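## Task

Get exactly two dominoes into the bin labelled A while every other object stays on the table. No object may stick out past any bin's rim, all bins must end up sitting level on the table, and the result only counts if it holds without the robot supporting anything.

## Robot and tools

Robot: two arms, left_arm and right_arm, each with six joints and a parallel gripper. Cameras: cam_head_left, cam_head_right, cam_left_wrist, cam_right_wrist, all 896x504 pixels.

Scene frame: the origin sits on the tabletop midway between the arms. +x points out across the table, +z points up, and left_arm is mounted on the +y side. The arm names do not describe image sides. Printed gripper positions are in metres and orientations are quaternions (w, x, y, z); the printed hand position may be off from the real one, more so when the arm is stretched far.

Gripper geometry: fingers extend along the gripper's +z axis and close along its x axis. The reported position is the point between the pads; fingertips go 17.5 mm past it. A flat block reaches about 9 cm out from the last joint's axis toward the gripper's -y side and rotates with it. Rotating only the last joint moves the pad midpoint around a 25 mm circle.

Tool execute_actions, argument actions: a list holding one item or none. An empty list just reports state (and pictures). An item with rows (1 to 15 rows) and steps (5 to 15, default 15) is a motion; each row is held for one 1/30 s step and the final row repeats to fill the steps. An item with only steps (up to 300) is a wait that issues nothing new. Optional pictures: true attaches camera images; otherwise images only come with the empty-list call. A rejected call sends nothing.

Each row is one flat list of 18 numbers covering both arms, even if one arm stays still: left_arm first, then right_arm. Per arm: six absolute joint target angles in radians in order shoulder pan, shoulder lift, elbow, wrist 1, wrist 2, wrist 3 (the same order as the Joint positions line), then gripper position, force_limit, speed, each in -1 to 1. Joint ranges for left_arm: pan -3.142..3.142, lift -6.283..6.283, elbow 0.000..3.142, the three wrists -6.283..6.283. For right_arm: pan 0.000..6.283, lift -6.283..6.283, elbow -3.142..0.000, wrists -6.283..6.283. A target more than 0.010 rad beyond a range end, and beyond the joint's last reported angle, gets the call rejected; real ends may differ by 0.010 rad, and over-far targets are clipped with a note "joint sent to its limit" (possibly about a previous action). Missing that note does not prove more travel is available.

Gripper numbers are absolute settings, not offsets. position: +1 is wide open (50 mm gap), around -0.65 the pads meet; send -1 to grasp so fingers close until blocked. force_limit: about 20 N per pad at -1, 102 N at 0, 185 N at +1 (actual grip up to ~17 % more). speed: gap change of 20 mm/s at -1, 85 at 0, 150 at +1. To keep a gripper unchanged, repeat its previous three values, since 0 is itself a command. New force or speed only applies once position changes by at least 0.01; to soften a grip, open first.

object_status: 0 moving, 1 blocked while opening, 2 blocked while closing (a proper grasp), 3 reached target or pads met (empty, slightly wider object, or very thin object). Confirm 2 after closing. Any new position value resets it to 0 briefly. If grip weakens or the object slips, fingers re-close, except after a grasp at force_limit -1, where status stays 2 even if the object is gone and an off-centre fixed object can lose grip within a minute. position_measured is in counts; opening in mm is about (250 - position_measured) x 0.202.

Motion behaviour: commands are smoothed, lagging about 0.17 s. Joint speed and acceleration are capped, so large moves may not be finished when the result arrives. Each step, the target per joint is kept within 0.394 rad of the measured angle for pan and lift, 0.493 for the elbow, 0.69 for the wrists, and targets that would move the gripper over 100 mm are scaled back. Results are captured 5 steps before an action ends; those steps run afterwards. Arms keep heading to the last row while you compose a reply, until they settle or a step is HELD. HELD marks steps where the row was partly not sent; "joint command not followed" means the clearance check altered joint targets.

Results also give velocities, Joint positions and Joint velocities per arm, and Wrist force / Wrist torque per arm in its own end-effector axes (noisy, offset up to ~10 N, saturating near 200 N, "no reading" is fine). Pushing on a surface shows force pointing back into the arm.

Tool zoom_image: camera (one of the four names) and region [x0, y0, x1, y1] in pixels of that camera's latest image, origin top-left, at most 504x504.

Tool finished_scene: scene, the current scene's number. It ends the scene irreversibly, reports success, and gives the next task. Replying with no tool call ends everything.

Avoid: knocking or placing anything off the table, dropping or slamming objects, the arms colliding or pressing each other, and hard pushes. Contact torque reaching a joint's load limit (pan and lift 686, elbow 402, wrists 99.5 N m, held weight included) or 150 N external force stops the arm for 10 s. Holding loads heats motors; at 70 °C a MOTOR HOT warning appears and at 85 °C the arm is braked until cool. Random brief tugs on held parts or nudges to loose objects may happen.

Each tool is called after "Call:" in YAML: its name, and indented under it one key for each argument.

## Session

Call:
execute_actions:
  actions: []

Scene clock: 0.00 s of 4800.00 s.
left_arm: end_effector_position=(+0.7978, +0.6823, +0.1248) position_measured=3 object_status=3 end_effector_quat_wxyz=(-0.269, +0.308, +0.824, -0.391) end_effector_velocity=(-0.000, +0.000, -0.000) end_effector_angular_velocity=(+0.001, +0.001, -0.000) | right_arm: end_effector_position=(+0.3127, -0.9922, +0.2158) position_measured=3 object_status=3 end_effector_quat_wxyz=(-0.000, +0.995, -0.104, -0.001) end_effector_velocity=(-0.000, -0.000, -0.000) end_effector_angular_velocity=(-0.001, +0.000, +0.000)
Joint positions: left_arm=[-0.219 -0.957  1.769 -1.593 -2.244 -0.798] | right_arm=[ 3.225 -0.977 -2.717 -1.02   1.572  1.987]
Joint velocities: left_arm=[ 0.     0.     0.     0.     0.001 -0.   ] | right_arm=[ 0.     0.    -0.    -0.    -0.001 -0.   ]
Wrist force (N, on the end effector, along its own x y z axes, offset not removed): no reading
Wrist torque (N m, same axes, about the end effector's origin, offset not removed): no reading

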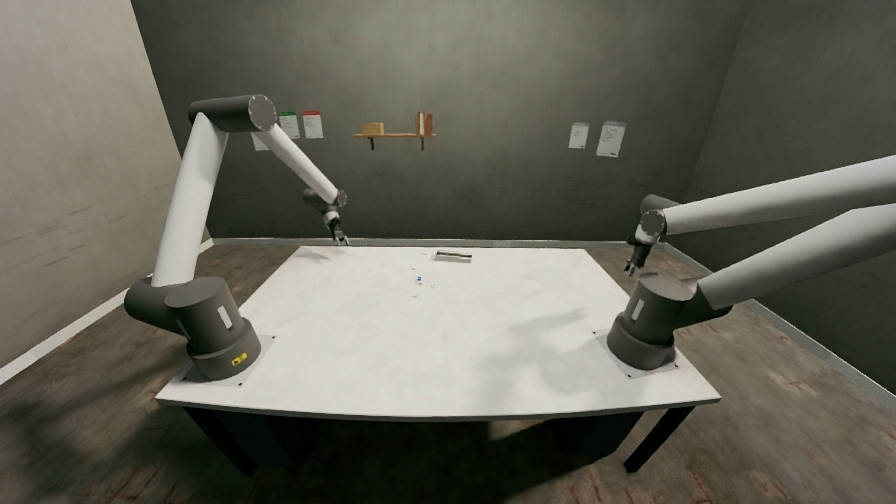

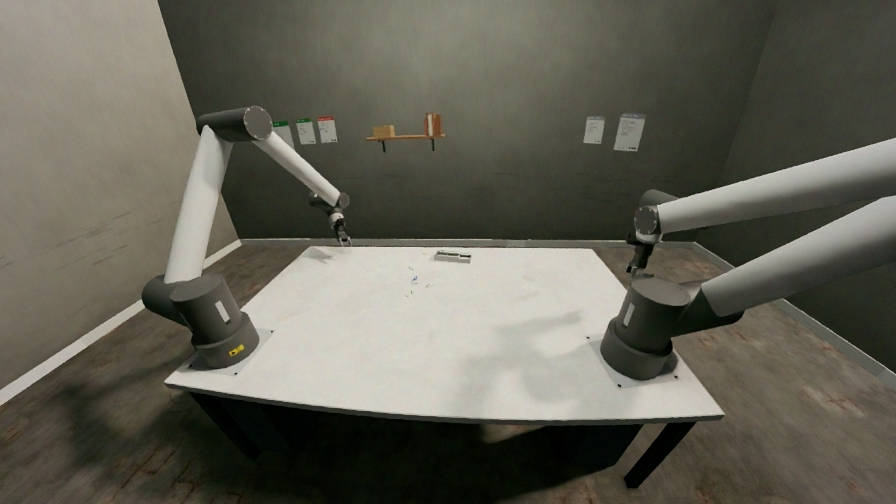

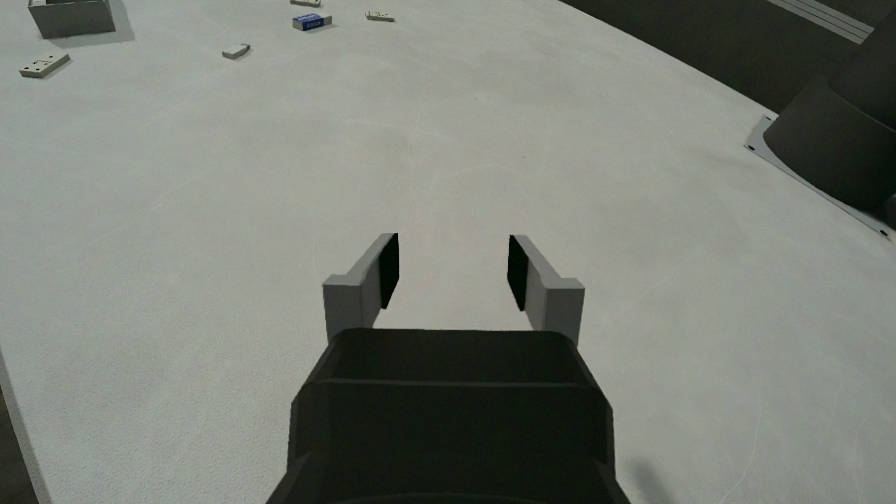

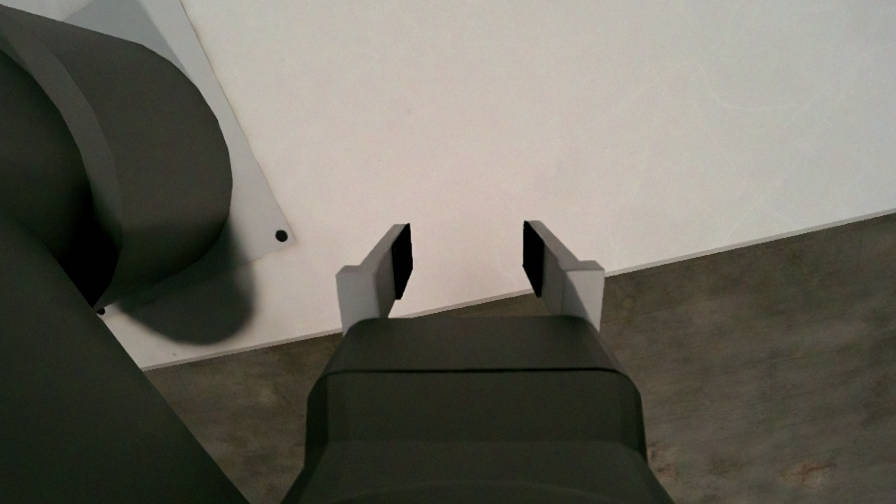

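Call:
execute_actions:
  actions:
    - {"rows":[[-0.9536,-1.2602,1.6917,-2.0023,-1.571,-2.539,1,-0.6,0,3.225,-0.977,-2.717,-1.02,1.572,1.987,1,0,0]]}

Call:
execute_actions:
  actions:
    - {"steps":42}
  pictures: true

Scene clock: 0.53 s of 4800.00 s.
left_arm: end_effector_position=(+0.8286, +0.5498, +0.2176) position_measured=3 object_status=3 end_effector_quat_wxyz=(-0.212, +0.371, +0.884, -0.191) end_effector_velocity=(+0.025, -0.505, +0.262) end_effector_angular_velocity=(+0.854, -0.871, -0.042) | right_arm: end_effector_position=(+0.3128, -0.9921, +0.2159) position_measured=3 object_status=3 end_effector_quat_wxyz=(-0.000, +0.995, -0.104, -0.001) end_effector_velocity=(+0.001, +0.000, +0.001) end_effector_angular_velocity=(-0.000, -0.001, +0.000)
Joint positions: left_arm=[-0.423 -1.094  1.733 -1.773 -1.963 -1.126] | right_arm=[ 3.225 -0.977 -2.717 -1.02   1.572  1.987]
Joint velocities: left_arm=[-0.69  -0.334 -0.083 -0.453  0.762 -1.158] | right_arm=[ 0.001  0.     0.001  0.    -0.001  0.   ]
Wrist force (N, on the end effector, along its own x y z axes, offset not removed): left_arm=[-0.2 -9.1 -1.3] | right_arm=[-1.1 -1.7 -2.4]
Wrist torque (N m, same axes, about the end effector's origin, offset not removed): left_arm=[-1.29 0.17 -0.54] | right_arm=[-0.47 0.00 0.54]
Steps of this call (steps 1 to 6: nothing new was sent; steps 7 to 16: the first 10 steps of this action). Readings (joint positions | what the end effector reports):
7: left_arm=[-0.219 -0.957 1.769 -1.593 -2.244 -0.799] | right_arm=[3.225 -0.977 -2.717 -1.020 1.572 1.987] | left_arm position_measured=3 object_status=3 | right_arm position_measured=3 object_status=3
8: left_arm=[-0.227 -0.964 1.766 -1.601 -2.235 -0.807] | right_arm=[3.225 -0.977 -2.717 -1.020 1.572 1.987] | left_arm position_measured=3 object_status=3 | right_arm position_measured=3 object_status=3
10: left_arm=[-0.276 -1.004 1.755 -1.652 -2.168 -0.875] | right_arm=[3.225 -0.977 -2.717 -1.020 1.572 1.987] | left_arm position_measured=3 object_status=3 | right_arm position_measured=3 object_status=3
14: left_arm=[-0.376 -1.069 1.739 -1.740 -2.019 -1.047] | right_arm=[3.225 -0.977 -2.717 -1.020 1.572 1.987] | left_arm position_measured=3 object_status=3 | right_arm position_measured=3 object_status=3
16: the state above

Scene clock: 1.93 s of 4800.00 s.
left_arm: end_effector_position=(+0.7006, +0.1199, +0.3999) position_measured=3 object_status=3 end_effector_quat_wxyz=(-0.000, +0.000, +1.000, -0.000) end_effector_velocity=(-0.001, -0.002, +0.001) end_effector_angular_velocity=(-0.001, -0.001, +0.004) | right_arm: end_effector_position=(+0.3128, -0.9921, +0.2158) position_measured=3 object_status=3 end_effector_quat_wxyz=(-0.000, +0.995, -0.104, -0.001) end_effector_velocity=(+0.000, +0.000, +0.000) end_effector_angular_velocity=(+0.001, -0.001, -0.000)
Joint positions: left_arm=[-0.953 -1.26   1.692 -2.002 -1.571 -2.538] | right_arm=[ 3.225 -0.977 -2.717 -1.02   1.572  1.987]
Joint velocities: left_arm=[-0.001  0.    -0.001 -0.    -0.    -0.005] | right_arm=[0.    0.    0.    0.    0.001 0.   ]
Wrist force (N, on the end effector, along its own x y z axes, offset not removed): left_arm=[3.2 -6.6 2.5] | right_arm=[-1.1 0.4 3.4]
Wrist torque (N m, same axes, about the end effector's origin, offset not removed): left_arm=[-0.68 -0.59 -0.55] | right_arm=[0.19 -0.02 0.51]
Kept back: nothing.
Steps of this call (steps 1 to 5: the last 5 steps of your previous action; steps 6 to 42: the robot went on to your last target). Readings (joint positions | what the end effector reports):
1: left_arm=[-0.446 -1.105 1.730 -1.788 -1.938 -1.165] | right_arm=[3.225 -0.977 -2.717 -1.020 1.572 1.987] | left_arm position_measured=3 object_status=3 | right_arm position_measured=3 object_status=3
2: left_arm=[-0.469 -1.115 1.728 -1.802 -1.915 -1.204] | right_arm=[3.225 -0.977 -2.717 -1.020 1.572 1.987] | left_arm position_measured=3 object_status=3 | right_arm position_measured=3 object_status=3
4: left_arm=[-0.513 -1.132 1.723 -1.826 -1.874 -1.279] | right_arm=[3.225 -0.977 -2.717 -1.020 1.572 1.987] | left_arm position_measured=3 object_status=3 | right_arm position_measured=3 object_status=3
8: left_arm=[-0.600 -1.160 1.716 -1.865 -1.808 -1.426] | right_arm=[3.225 -0.977 -2.717 -1.020 1.572 1.987] | left_arm position_measured=3 object_status=3 | right_arm position_measured=3 object_status=3
42: the state above

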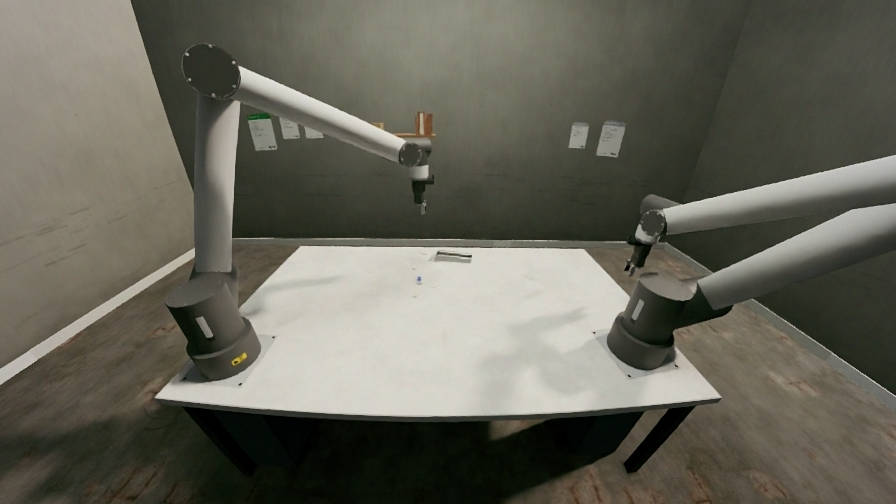

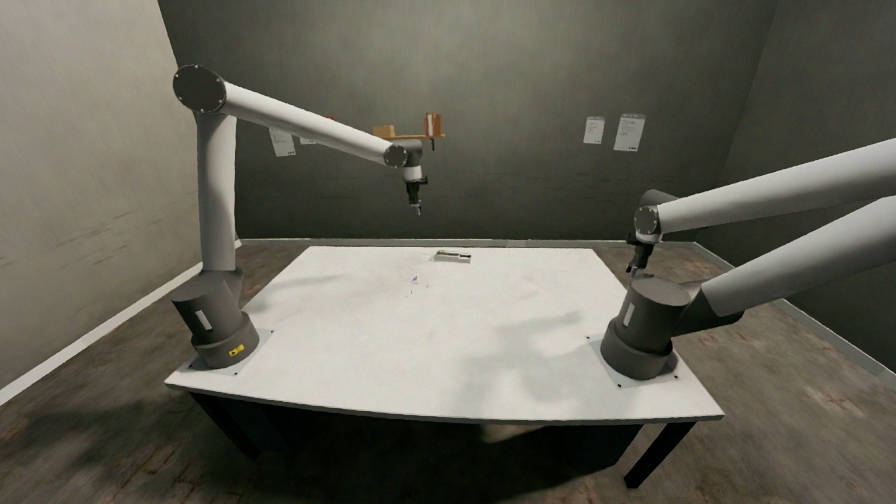

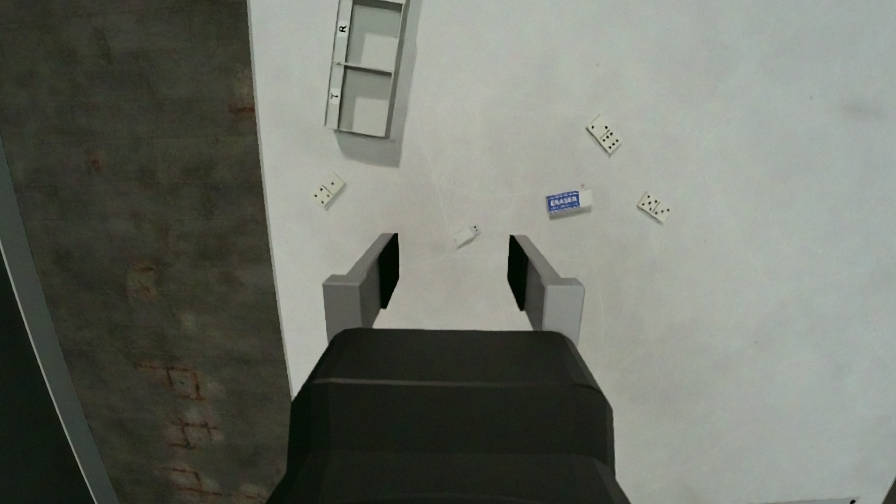

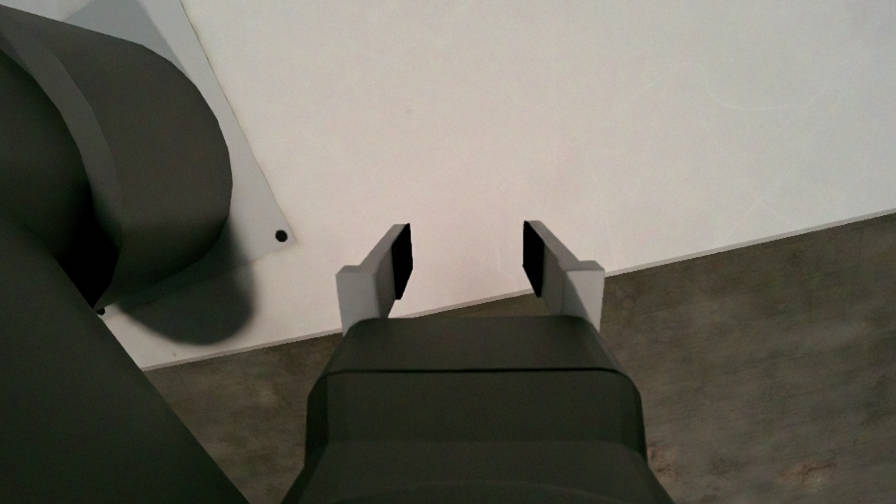

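Call:
execute_actions:
  actions:
    - {"rows":[[-0.813,-0.9412,1.6256,-2.2552,-1.571,-1.647,0.8,-0.6,0,3.225,-0.977,-2.717,-1.02,1.572,1.987,1,0,0]]}

Call:
execute_actions:
  actions:
    - {"steps":24}
  pictures: true

Scene clock: 2.60 s of 4800.00 s.
left_arm: end_effector_position=(+0.8001, +0.1127, +0.2691) position_measured=32 object_status=3 end_effector_quat_wxyz=(+0.001, +0.145, +0.989, -0.001) end_effector_velocity=(+0.311, +0.027, -0.486) end_effector_angular_velocity=(+0.011, +0.001, -1.378) | right_arm: end_effector_position=(+0.3128, -0.9921, +0.2158) position_measured=3 object_status=3 end_effector_quat_wxyz=(-0.000, +0.995, -0.104, -0.001) end_effector_velocity=(-0.000, +0.000, -0.000) end_effector_angular_velocity=(+0.001, -0.000, -0.000)
Joint positions: left_arm=[-0.882 -1.102  1.657 -2.13  -1.571 -2.177] | right_arm=[ 3.225 -0.977 -2.717 -1.02   1.572  1.987]
Joint velocities: left_arm=[ 0.239  0.547 -0.11  -0.428  0.001  1.616] | right_arm=[-0.     0.    -0.     0.     0.001  0.   ]
Wrist force (N, on the end effector, along its own x y z axes, offset not removed): left_arm=[0.6 -7.7 1.5] | right_arm=[-3.3 2.1 0.0]
Wrist torque (N m, same axes, about the end effector's origin, offset not removed): left_arm=[-0.84 -0.03 -0.57] | right_arm=[0.38 0.41 0.69]
Steps of this call (steps 1 to 10: the robot went on to your last target; steps 11 to 20: the first 10 steps of this action). Readings (joint positions | what the end effector reports):
11: left_arm=[-0.953 -1.260 1.691 -2.003 -1.571 -2.539] | right_arm=[3.225 -0.977 -2.717 -1.020 1.572 1.987] | left_arm position_measured=10 object_status=0 | right_arm position_measured=3 object_status=3
12: left_arm=[-0.948 -1.252 1.688 -2.011 -1.571 -2.530] | right_arm=[3.225 -0.977 -2.717 -1.020 1.572 1.987] | left_arm position_measured=24 object_status=0 | right_arm position_measured=3 object_status=3
14: left_arm=[-0.931 -1.213 1.680 -2.042 -1.571 -2.465] | right_arm=[3.225 -0.977 -2.717 -1.020 1.572 1.987] | left_arm position_measured=32 object_status=0 | right_arm position_measured=3 object_status=3
18: left_arm=[-0.898 -1.139 1.665 -2.101 -1.571 -2.283] | right_arm=[3.225 -0.977 -2.717 -1.020 1.572 1.987] | left_arm position_measured=32 object_status=0 | right_arm position_measured=3 object_status=3
20: the state above

Scene clock: 3.40 s of 4800.00 s.
left_arm: end_effector_position=(+0.8843, +0.1353, +0.1203) position_measured=32 object_status=3 end_effector_quat_wxyz=(+0.000, +0.367, +0.930, -0.000) end_effector_velocity=(+0.001, +0.001, -0.002) end_effector_angular_velocity=(+0.000, +0.000, -0.004) | right_arm: end_effector_position=(+0.3128, -0.9921, +0.2158) position_measured=3 object_status=3 end_effector_quat_wxyz=(-0.000, +0.995, -0.104, -0.001) end_effector_velocity=(-0.000, -0.000, -0.000) end_effector_angular_velocity=(-0.000, +0.000, +0.000)
Joint positions: left_arm=[-0.813 -0.941  1.626 -2.255 -1.571 -1.648] | right_arm=[ 3.225 -0.977 -2.717 -1.02   1.572  1.987]
Joint velocities: left_arm=[ 0.001  0.002  0.    -0.002 -0.     0.005] | right_arm=[-0.  0. -0. -0. -0. -0.]
Wrist force (N, on the end effector, along its own x y z axes, offset not removed): left_arm=[2.3 -8.7 3.1] | right_arm=[-1.3 -0.7 -0.2]
Wrist torque (N m, same axes, about the end effector's origin, offset not removed): left_arm=[-1.06 -0.44 -0.53] | right_arm=[-0.09 0.00 0.63]
Kept back: nothing.
Steps of this call (steps 1 to 5: the last 5 steps of your previous action; steps 6 to 24: the robot went on to your last target). Readings (joint positions | what the end effector reports):
1: left_arm=[-0.874 -1.083 1.654 -2.144 -1.571 -2.122] | right_arm=[3.225 -0.977 -2.717 -1.020 1.572 1.987] | left_arm position_measured=32 object_status=3 | right_arm position_measured=3 object_status=3
2: left_arm=[-0.866 -1.065 1.650 -2.158 -1.571 -2.067] | right_arm=[3.225 -0.977 -2.717 -1.020 1.572 1.987] | left_arm position_measured=32 object_status=3 | right_arm position_measured=3 object_status=3
4: left_arm=[-0.850 -1.029 1.643 -2.187 -1.571 -1.955] | right_arm=[3.225 -0.977 -2.717 -1.020 1.572 1.987] | left_arm position_measured=32 object_status=3 | right_arm position_measured=3 object_status=3
8: left_arm=[-0.825 -0.969 1.631 -2.234 -1.571 -1.751] | right_arm=[3.225 -0.977 -2.717 -1.020 1.572 1.987] | left_arm position_measured=32 object_status=3 | right_arm position_measured=3 object_status=3
24: the state above

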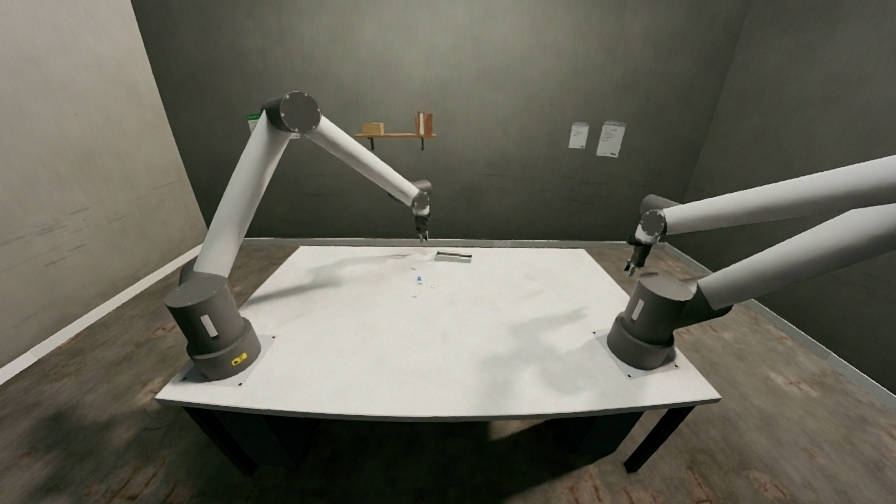

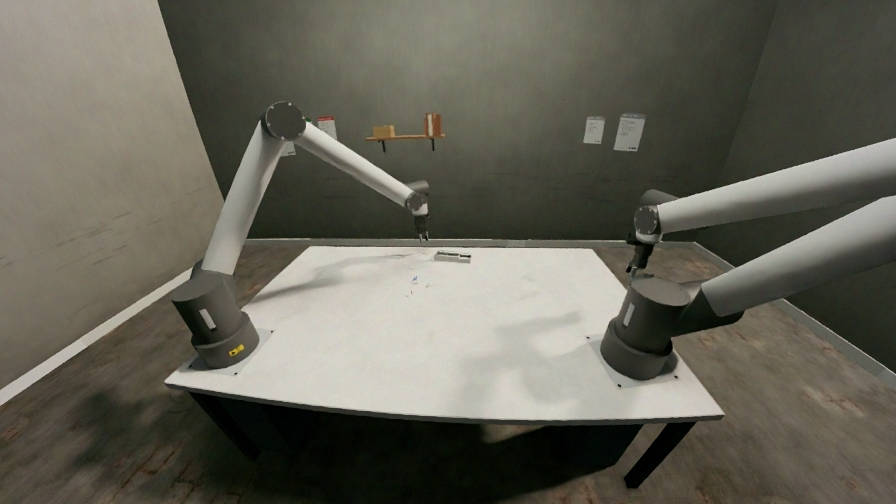

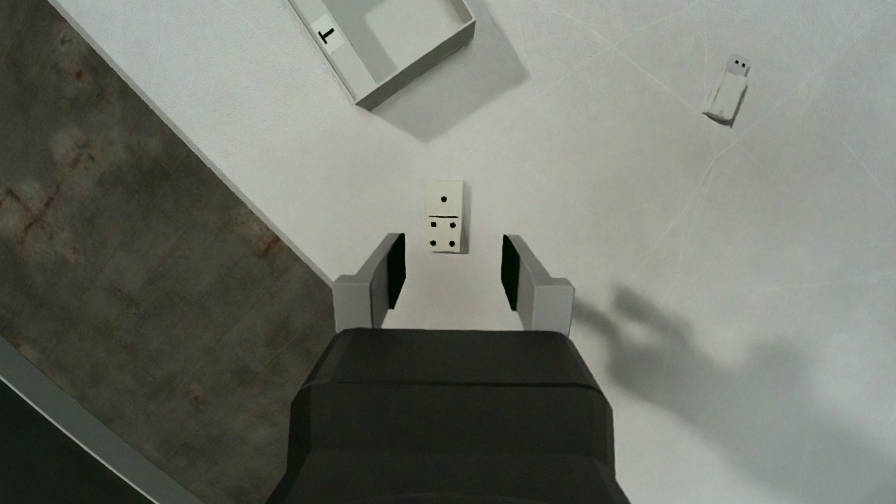

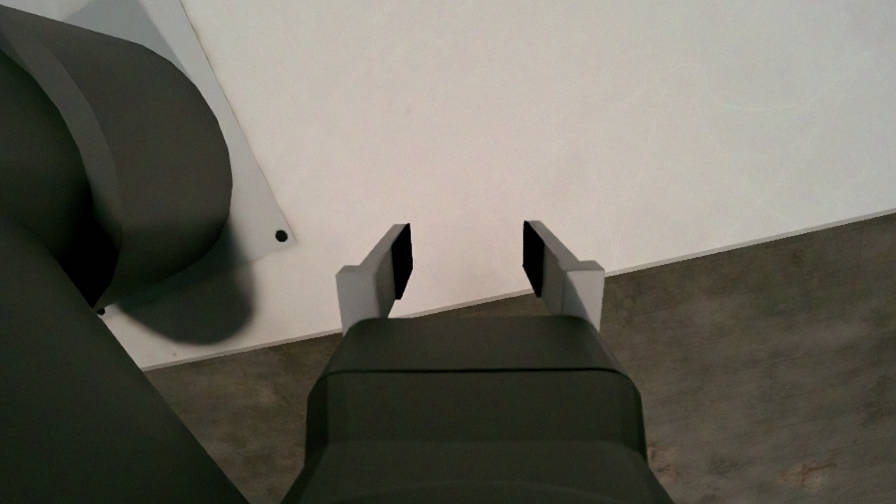

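Call:
execute_actions:
  actions:
    - {"rows":[[-0.811,-0.868,1.6405,-2.3433,-1.571,-1.645,0.8,-0.6,0,3.225,-0.977,-2.717,-1.02,1.572,1.987,1,0,0]],"steps":10}

Call:
execute_actions:
  actions:
    - {"rows":[[-0.811,-0.8568,1.6427,-2.3567,-1.571,-1.645,0.8,-0.6,0,3.225,-0.977,-2.717,-1.02,1.572,1.987,1,0,0]],"steps":12}

Call:
execute_actions:
  actions:
    - {"rows":[[-0.811,-0.8568,1.6427,-2.3567,-1.571,-1.645,-1,-0.6,0,3.225,-0.977,-2.717,-1.02,1.572,1.987,1,0,0]]}

Call:
execute_actions:
  actions:
    - {"rows":[[-0.813,-0.9412,1.6256,-2.2552,-1.571,-1.5,-1,-0.6,0,3.225,-0.977,-2.717,-1.02,1.572,1.987,1,0,0]],"steps":8}

Call:
execute_actions:
  actions:
    - {"rows":[[-1.009,-0.7991,1.3505,-2.1222,-1.571,-0.814,-1,-0.6,0,3.225,-0.977,-2.717,-1.02,1.572,1.987,1,0,0]]}

Call:
execute_actions:
  actions:
    - {"steps":22}
  pictures: true

Scene clock: 4.13 s of 4800.00 s.
left_arm: end_effector_position=(+0.8883, +0.1335, +0.0639) position_measured=32 object_status=3 end_effector_quat_wxyz=(-0.001, +0.367, +0.930, +0.000) end_effector_velocity=(+0.020, -0.011, -0.316) end_effector_angular_velocity=(-0.003, -0.003, -0.001) | right_arm: end_effector_position=(+0.3128, -0.9921, +0.2158) position_measured=3 object_status=3 end_effector_quat_wxyz=(-0.000, +0.995, -0.104, -0.001) end_effector_velocity=(-0.000, -0.000, -0.000) end_effector_angular_velocity=(-0.000, +0.001, +0.000)
Joint positions: left_arm=[-0.812 -0.894  1.636 -2.31  -1.571 -1.646] | right_arm=[ 3.225 -0.977 -2.717 -1.02   1.572  1.987]
Joint velocities: left_arm=[ 0.006  0.267  0.053 -0.324  0.     0.007] | right_arm=[-0. -0. -0. -0. -0. -0.]
Wrist force (N, on the end effector, along its own x y z axes, offset not removed): left_arm=[-2.8 -8.1 7.7] | right_arm=[-2.0 1.6 -0.8]
Wrist torque (N m, same axes, about the end effector's origin, offset not removed): left_arm=[-0.93 0.51 -0.50] | right_arm=[0.33 0.23 0.58]
Steps of this call (steps 1 to 17: the robot went on to your last target; steps 18 to 22: the first 5 steps of this action). Readings (joint positions | what the end effector reports):
18: left_arm=[-0.813 -0.941 1.626 -2.256 -1.571 -1.647] | right_arm=[3.225 -0.977 -2.717 -1.020 1.572 1.987] | left_arm position_measured=32 object_status=3 | right_arm position_measured=3 object_status=3
19: left_arm=[-0.813 -0.934 1.628 -2.264 -1.571 -1.647] | right_arm=[3.225 -0.977 -2.717 -1.020 1.572 1.987] | left_arm position_measured=32 object_status=3 | right_arm position_measured=3 object_status=3
21: left_arm=[-0.812 -0.905 1.634 -2.297 -1.571 -1.646] | right_arm=[3.225 -0.977 -2.717 -1.020 1.572 1.987] | left_arm position_measured=32 object_status=3 | right_arm position_measured=3 object_status=3
22: the state above

Scene clock: 4.53 s of 4800.00 s.
left_arm: end_effector_position=(+0.8908, +0.1320, +0.0228) position_measured=32 object_status=3 end_effector_quat_wxyz=(-0.000, +0.367, +0.930, -0.000) end_effector_velocity=(+0.001, -0.001, -0.028) end_effector_angular_velocity=(-0.000, -0.001, -0.001) | right_arm: end_effector_position=(+0.3128, -0.9921, +0.2158) position_measured=3 object_status=3 end_effector_quat_wxyz=(-0.000, +0.995, -0.104, -0.001) end_effector_velocity=(+0.000, +0.000, +0.000) end_effector_angular_velocity=(+0.000, -0.001, -0.000)
Joint positions: left_arm=[-0.811 -0.859  1.642 -2.354 -1.571 -1.645] | right_arm=[ 3.225 -0.977 -2.717 -1.02   1.572  1.987]
Joint velocities: left_arm=[ 0.     0.024  0.004 -0.029  0.001  0.001] | right_arm=[-0.    -0.    -0.     0.001  0.    -0.   ]
Wrist force (N, on the end effector, along its own x y z axes, offset not removed): left_arm=[0.9 -9.5 1.4] | right_arm=[0.6 2.8 -2.6]
Wrist torque (N m, same axes, about the end effector's origin, offset not removed): left_arm=[-1.24 -0.03 -0.55] | right_arm=[0.42 -0.42 0.62]
Steps of this call (steps 1 to 5: the last 5 steps of your previous action; steps 6 to 12: the first 7 steps of this action). Readings (joint positions | what the end effector reports):
6: left_arm=[-0.811 -0.871 1.640 -2.339 -1.571 -1.645] | right_arm=[3.225 -0.977 -2.717 -1.020 1.572 1.987] | left_arm position_measured=32 object_status=3 | right_arm position_measured=3 object_status=3
7: left_arm=[-0.811 -0.869 1.640 -2.343 -1.571 -1.645] | right_arm=[3.225 -0.977 -2.717 -1.020 1.572 1.987] | left_arm position_measured=32 object_status=3 | right_arm position_measured=3 object_status=3
9: left_arm=[-0.811 -0.863 1.641 -2.349 -1.571 -1.645] | right_arm=[3.225 -0.977 -2.717 -1.020 1.572 1.987] | left_arm position_measured=32 object_status=3 | right_arm position_measured=3 object_status=3
12: the state above

Scene clock: 5.03 s of 4800.00 s.
left_arm: end_effector_position=(+0.8909, +0.1320, +0.0200) position_measured=134 object_status=0 end_effector_quat_wxyz=(-0.000, +0.367, +0.930, -0.000) end_effector_velocity=(+0.000, +0.000, +0.000) end_effector_angular_velocity=(+0.001, -0.001, +0.000) | right_arm: end_effector_position=(+0.3128, -0.9921, +0.2158) position_measured=3 object_status=3 end_effector_quat_wxyz=(-0.000, +0.995, -0.104, -0.001) end_effector_velocity=(+0.000, -0.000, +0.000) end_effector_angular_velocity=(-0.001, -0.000, -0.000)
Joint positions: left_arm=[-0.811 -0.857  1.643 -2.357 -1.571 -1.645] | right_arm=[ 3.225 -0.977 -2.717 -1.02   1.572  1.987]
Joint velocities: left_arm=[ 0.    -0.    -0.     0.001  0.001 -0.   ] | right_arm=[ 0.     0.    -0.     0.    -0.001  0.   ]
Wrist force (N, on the end effector, along its own x y z axes, offset not removed): left_arm=[0.5 -6.6 1.6] | right_arm=[0.5 -1.3 1.4]
Wrist torque (N m, same axes, about the end effector's origin, offset not removed): left_arm=[-0.67 0.03 -0.57] | right_arm=[-0.19 -0.41 0.55]
Steps of this call (steps 1 to 5: the last 5 steps of your previous action; steps 6 to 15: the first 10 steps of this action). Readings (joint positions | what the end effector reports):
6: left_arm=[-0.811 -0.857 1.643 -2.356 -1.571 -1.645] | right_arm=[3.225 -0.977 -2.717 -1.020 1.572 1.987] | left_arm position_measured=39 object_status=0 | right_arm position_measured=3 object_status=3
7: left_arm=[-0.811 -0.857 1.643 -2.356 -1.571 -1.645] | right_arm=[3.225 -0.977 -2.717 -1.020 1.572 1.987] | left_arm position_measured=53 object_status=0 | right_arm position_measured=3 object_status=3
9: left_arm=[-0.811 -0.857 1.643 -2.357 -1.571 -1.645] | right_arm=[3.225 -0.977 -2.717 -1.020 1.572 1.987] | left_arm position_measured=81 object_status=0 | right_arm position_measured=3 object_status=3
13: left_arm=[-0.811 -0.857 1.643 -2.357 -1.571 -1.645] | right_arm=[3.225 -0.977 -2.717 -1.020 1.572 1.987] | left_arm position_measured=134 object_status=0 | right_arm position_measured=3 object_status=3
15: the state above

Scene clock: 5.30 s of 4800.00 s.
left_arm: end_effector_position=(+0.8898, +0.1320, +0.0482) position_measured=134 object_status=2 end_effector_quat_wxyz=(+0.001, +0.382, +0.924, -0.000) end_effector_velocity=(-0.041, +0.026, +0.655) end_effector_angular_velocity=(-0.028, -0.027, -0.831) | right_arm: end_effector_position=(+0.3128, -0.9921, +0.2158) position_measured=3 object_status=3 end_effector_quat_wxyz=(-0.000, +0.995, -0.104, -0.001) end_effector_velocity=(-0.000, -0.000, -0.000) end_effector_angular_velocity=(-0.001, +0.001, -0.001)
Joint positions: left_arm=[-0.812 -0.88   1.637 -2.329 -1.571 -1.613] | right_arm=[ 3.225 -0.977 -2.717 -1.02   1.572  1.987]
Joint velocities: left_arm=[-0.009 -0.553 -0.097  0.612 -0.001  0.822] | right_arm=[-0.    -0.     0.    -0.001 -0.001  0.   ]
Wrist force (N, on the end effector, along its own x y z axes, offset not removed): left_arm=[-3.7 -10.2 27.9] | right_arm=[-1.1 1.5 1.1]
Wrist torque (N m, same axes, about the end effector's origin, offset not removed): left_arm=[-0.76 0.80 -0.54] | right_arm=[0.40 -0.01 0.66]
Steps of this call (steps 1 to 5: the last 5 steps of your previous action; steps 6 to 8: the first 3 steps of this action). Readings (joint positions | what the end effector reports):
6: left_arm=[-0.811 -0.857 1.643 -2.356 -1.571 -1.645] | right_arm=[3.225 -0.977 -2.717 -1.020 1.572 1.987] | left_arm position_measured=134 object_status=2 | right_arm position_measured=3 object_status=3
7: left_arm=[-0.811 -0.864 1.640 -2.348 -1.571 -1.636] | right_arm=[3.225 -0.977 -2.717 -1.020 1.572 1.987] | left_arm position_measured=134 object_status=2 | right_arm position_measured=3 object_status=3
8: the state above

Scene clock: 5.80 s of 4800.00 s.
left_arm: end_effector_position=(+0.8368, -0.0240, +0.1142) position_measured=134 object_status=2 end_effector_quat_wxyz=(-0.002, +0.626, +0.780, +0.000) end_effector_velocity=(-0.198, -0.546, +0.018) end_effector_angular_velocity=(-0.007, +0.002, -1.745) | right_arm: end_effector_position=(+0.3128, -0.9921, +0.2158) position_measured=3 object_status=3 end_effector_quat_wxyz=(-0.000, +0.995, -0.104, -0.001) end_effector_velocity=(-0.000, -0.000, -0.000) end_effector_angular_velocity=(-0.001, +0.000, +0.000)
Joint positions: left_arm=[-0.923 -0.857  1.473 -2.183 -1.571 -1.155] | right_arm=[ 3.225 -0.977 -2.717 -1.02   1.572  1.987]
Joint velocities: left_arm=[-0.38   0.26  -0.535  0.271 -0.001  1.365] | right_arm=[ 0.    -0.    -0.    -0.    -0.001  0.   ]
Wrist force (N, on the end effector, along its own x y z axes, offset not removed): left_arm=[-2.4 -10.2 -0.3] | right_arm=[-4.3 1.1 0.9]
Wrist torque (N m, same axes, about the end effector's origin, offset not removed): left_arm=[-1.42 0.61 -0.57] | right_arm=[0.25 0.72 0.69]
Steps of this call (steps 1 to 5: the last 5 steps of your previous action; steps 6 to 15: the first 10 steps of this action). Readings (joint positions | what the end effector reports):
6: left_arm=[-0.813 -0.933 1.627 -2.265 -1.571 -1.516] | right_arm=[3.225 -0.977 -2.717 -1.020 1.572 1.987] | left_arm position_measured=134 object_status=2 | right_arm position_measured=3 object_status=3
7: left_arm=[-0.820 -0.929 1.618 -2.258 -1.571 -1.503] | right_arm=[3.225 -0.977 -2.717 -1.020 1.572 1.987] | left_arm position_measured=134 object_status=2 | right_arm position_measured=3 object_status=3
9: left_arm=[-0.847 -0.910 1.581 -2.238 -1.571 -1.431] | right_arm=[3.225 -0.977 -2.717 -1.020 1.572 1.987] | left_arm position_measured=134 object_status=2 | right_arm position_measured=3 object_status=3
13: left_arm=[-0.898 -0.875 1.509 -2.202 -1.571 -1.247] | right_arm=[3.225 -0.977 -2.717 -1.020 1.572 1.987] | left_arm position_measured=134 object_status=2 | right_arm position_measured=3 object_status=3
15: the state above

Scene clock: 6.53 s of 4800.00 s.
left_arm: end_effector_position=(+0.7860, -0.1450, +0.1201) position_measured=134 object_status=2 end_effector_quat_wxyz=(-0.000, +0.777, +0.629, -0.000) end_effector_velocity=(-0.001, -0.002, +0.000) end_effector_angular_velocity=(-0.001, -0.000, -0.005) | right_arm: end_effector_position=(+0.3128, -0.9921, +0.2158) position_measured=3 object_status=3 end_effector_quat_wxyz=(-0.000, +0.995, -0.104, -0.001) end_effector_velocity=(-0.000, -0.000, -0.000) end_effector_angular_velocity=(-0.000, +0.000, +0.000)
Joint positions: left_arm=[-1.009 -0.799  1.351 -2.122 -1.571 -0.814] | right_arm=[ 3.225 -0.977 -2.717 -1.02   1.572  1.987]
Joint velocities: left_arm=[-0.001  0.    -0.001 -0.001 -0.001  0.004] | right_arm=[ 0. -0.  0. -0. -0.  0.]
Wrist force (N, on the end effector, along its own x y z axes, offset not removed): left_arm=[-1.6 -7.9 4.5] | right_arm=[-2.9 0.8 -0.2]
Wrist torque (N m, same axes, about the end effector's origin, offset not removed): left_arm=[-0.90 0.27 -0.54] | right_arm=[0.06 0.35 0.62]
Kept back: nothing.
Steps of this call (steps 1 to 5: the last 5 steps of your previous action; steps 6 to 22: the robot went on to your last target). Readings (joint positions | what the end effector reports):
1: left_arm=[-0.936 -0.848 1.455 -2.174 -1.571 -1.109] | right_arm=[3.225 -0.977 -2.717 -1.020 1.572 1.987] | left_arm position_measured=134 object_status=2 | right_arm position_measured=3 object_status=3
2: left_arm=[-0.949 -0.840 1.437 -2.165 -1.571 -1.062] | right_arm=[3.225 -0.977 -2.717 -1.020 1.572 1.987] | left_arm position_measured=134 object_status=2 | right_arm position_measured=3 object_status=3
4: left_arm=[-0.974 -0.823 1.402 -2.147 -1.571 -0.968] | right_arm=[3.225 -0.977 -2.717 -1.020 1.572 1.987] | left_arm position_measured=134 object_status=2 | right_arm position_measured=3 object_status=3
8: left_arm=[-1.000 -0.806 1.364 -2.129 -1.571 -0.856] | right_arm=[3.225 -0.977 -2.717 -1.020 1.572 1.987] | left_arm position_measured=134 object_status=2 | right_arm position_measured=3 object_status=3
22: the state above

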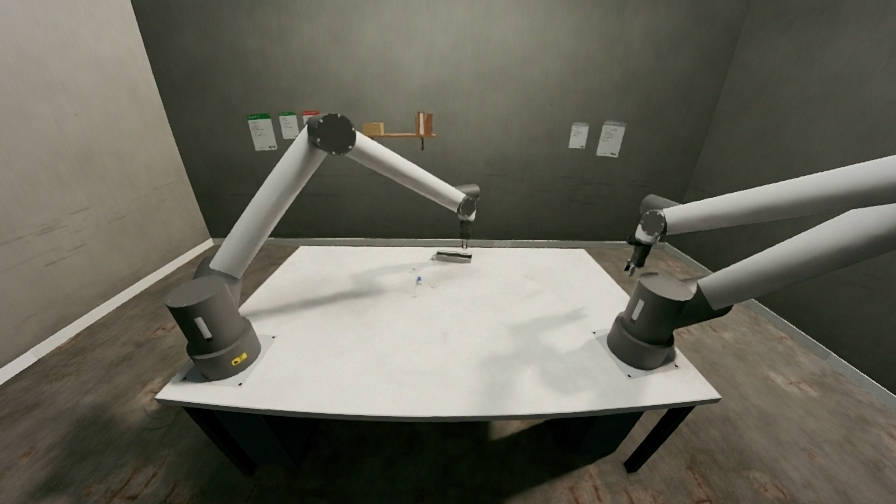

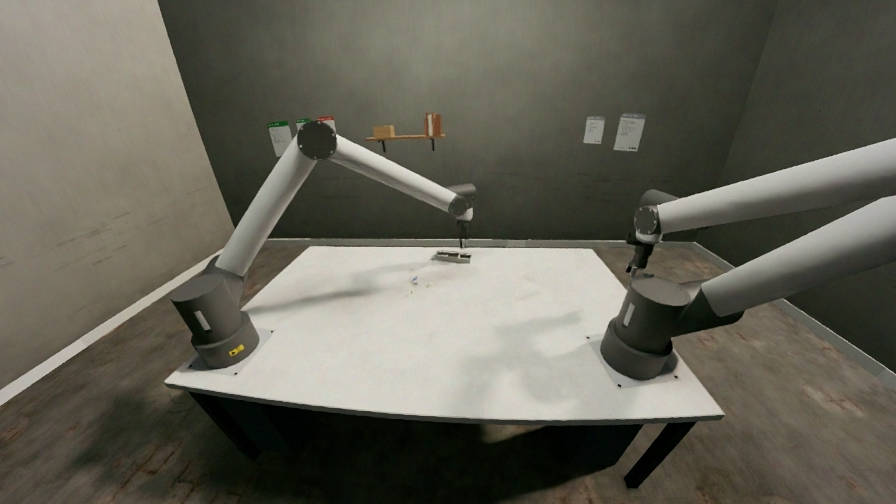

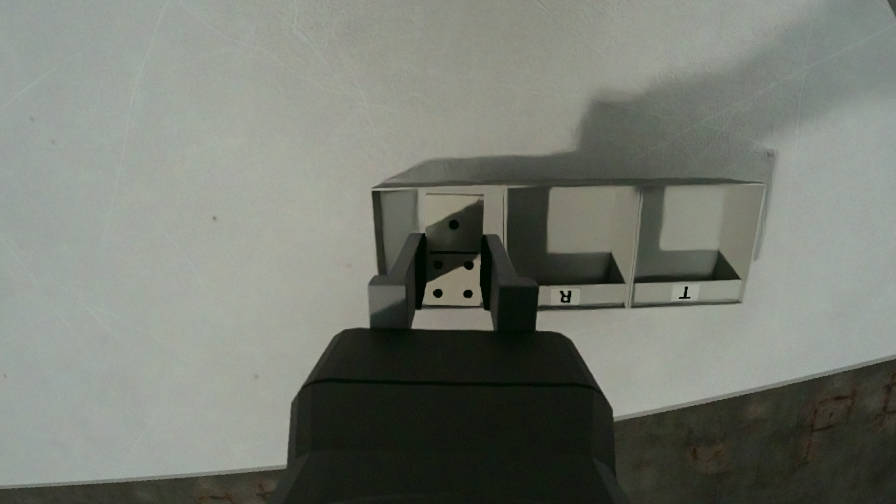

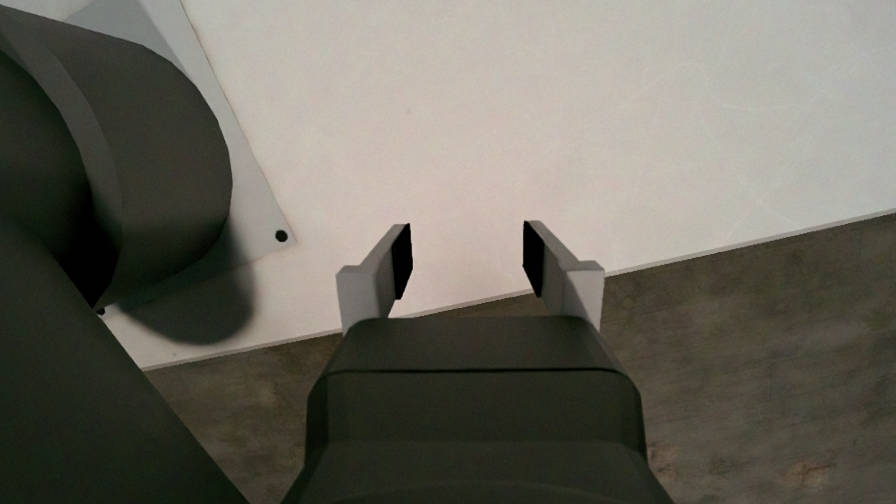

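Call:
execute_actions:
  actions:
    - {"rows":[[-1.007,-0.752,1.3376,-2.1564,-1.571,-0.84,-1,-0.6,0,3.225,-0.977,-2.717,-1.02,1.572,1.987,1,0,0]]}
  pictures: true

Scene clock: 9.07 s of 4800.00 s.
left_arm: end_effector_position=(+0.7948, -0.1564, +0.0733) position_measured=134 object_status=2 end_effector_quat_wxyz=(-0.000, +0.769, +0.639, -0.000) end_effector_velocity=(+0.007, -0.006, -0.032) end_effector_angular_velocity=(+0.000, -0.000, +0.019) | right_arm: end_effector_position=(+0.3128, -0.9921, +0.2158) position_measured=3 object_status=3 end_effector_quat_wxyz=(-0.000, +0.995, -0.104, -0.001) end_effector_velocity=(-0.000, +0.000, +0.000) end_effector_angular_velocity=(+0.001, +0.000, +0.001)
Joint positions: left_arm=[-1.007 -0.755  1.338 -2.154 -1.571 -0.838] | right_arm=[ 3.225 -0.977 -2.717 -1.02   1.572  1.987]
Joint velocities: left_arm=[ 0.002  0.03  -0.008 -0.022  0.    -0.017] | right_arm=[ 0.     0.001  0.    -0.001  0.001 -0.   ]
Wrist force (N, on the end effector, along its own x y z axes, offset not removed): left_arm=[-1.2 -11.3 3.8] | right_arm=[-4.5 0.0 0.5]
Wrist torque (N m, same axes, about the end effector's origin, offset not removed): left_arm=[-1.54 0.24 -0.60] | right_arm=[0.02 0.58 0.61]
Steps of this call (steps 1 to 15: the robot went on to your last target; steps 16 to 66: nothing new was sent; steps 67 to 76: the first 10 steps of this action). Readings (joint positions | what the end effector reports):
67: left_arm=[-1.009 -0.799 1.350 -2.122 -1.571 -0.814] | right_arm=[3.225 -0.977 -2.717 -1.020 1.572 1.987] | left_arm position_measured=134 object_status=2 | right_arm position_measured=3 object_status=3
68: left_arm=[-1.009 -0.793 1.348 -2.127 -1.571 -0.818] | right_arm=[3.225 -0.977 -2.717 -1.020 1.572 1.987] | left_arm position_measured=134 object_status=2 | right_arm position_measured=3 object_status=3
70: left_arm=[-1.008 -0.775 1.344 -2.140 -1.571 -0.828] | right_arm=[3.225 -0.977 -2.717 -1.020 1.572 1.987] | left_arm position_measured=134 object_status=2 | right_arm position_measured=3 object_status=3
74: left_arm=[-1.008 -0.758 1.339 -2.152 -1.571 -0.837] | right_arm=[3.225 -0.977 -2.717 -1.020 1.572 1.987] | left_arm position_measured=134 object_status=2 | right_arm position_measured=3 object_status=3
76: the state above

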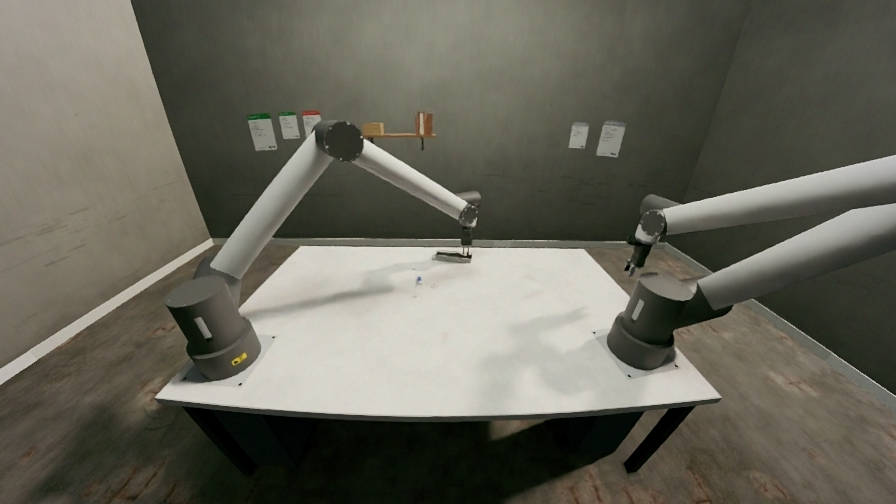

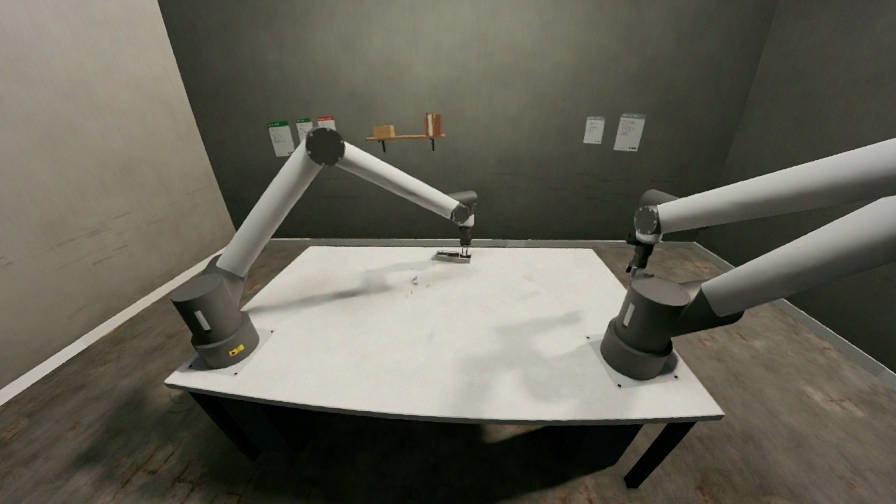

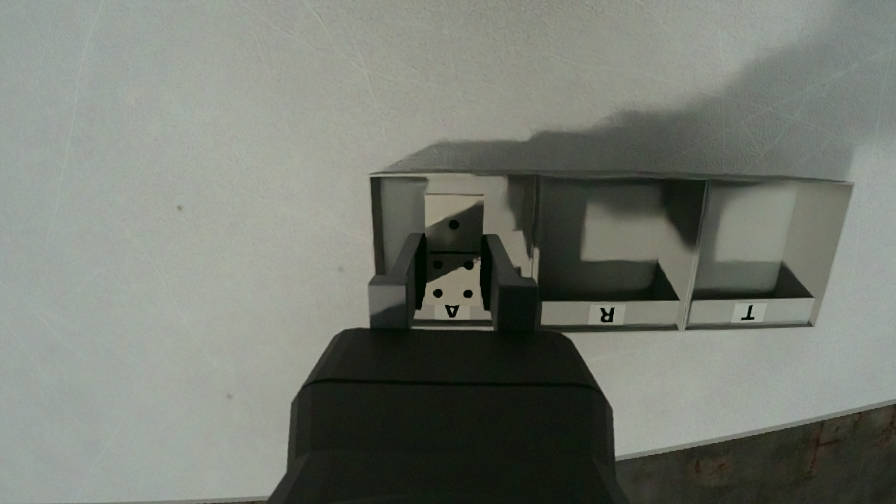

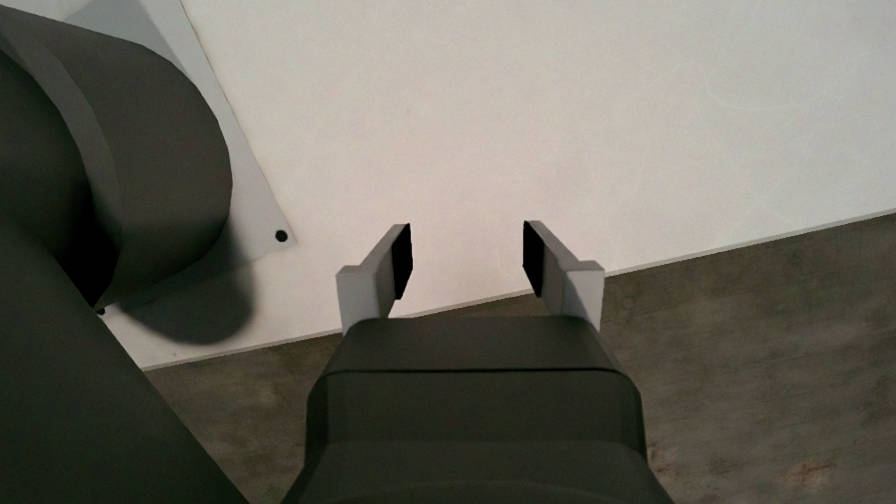

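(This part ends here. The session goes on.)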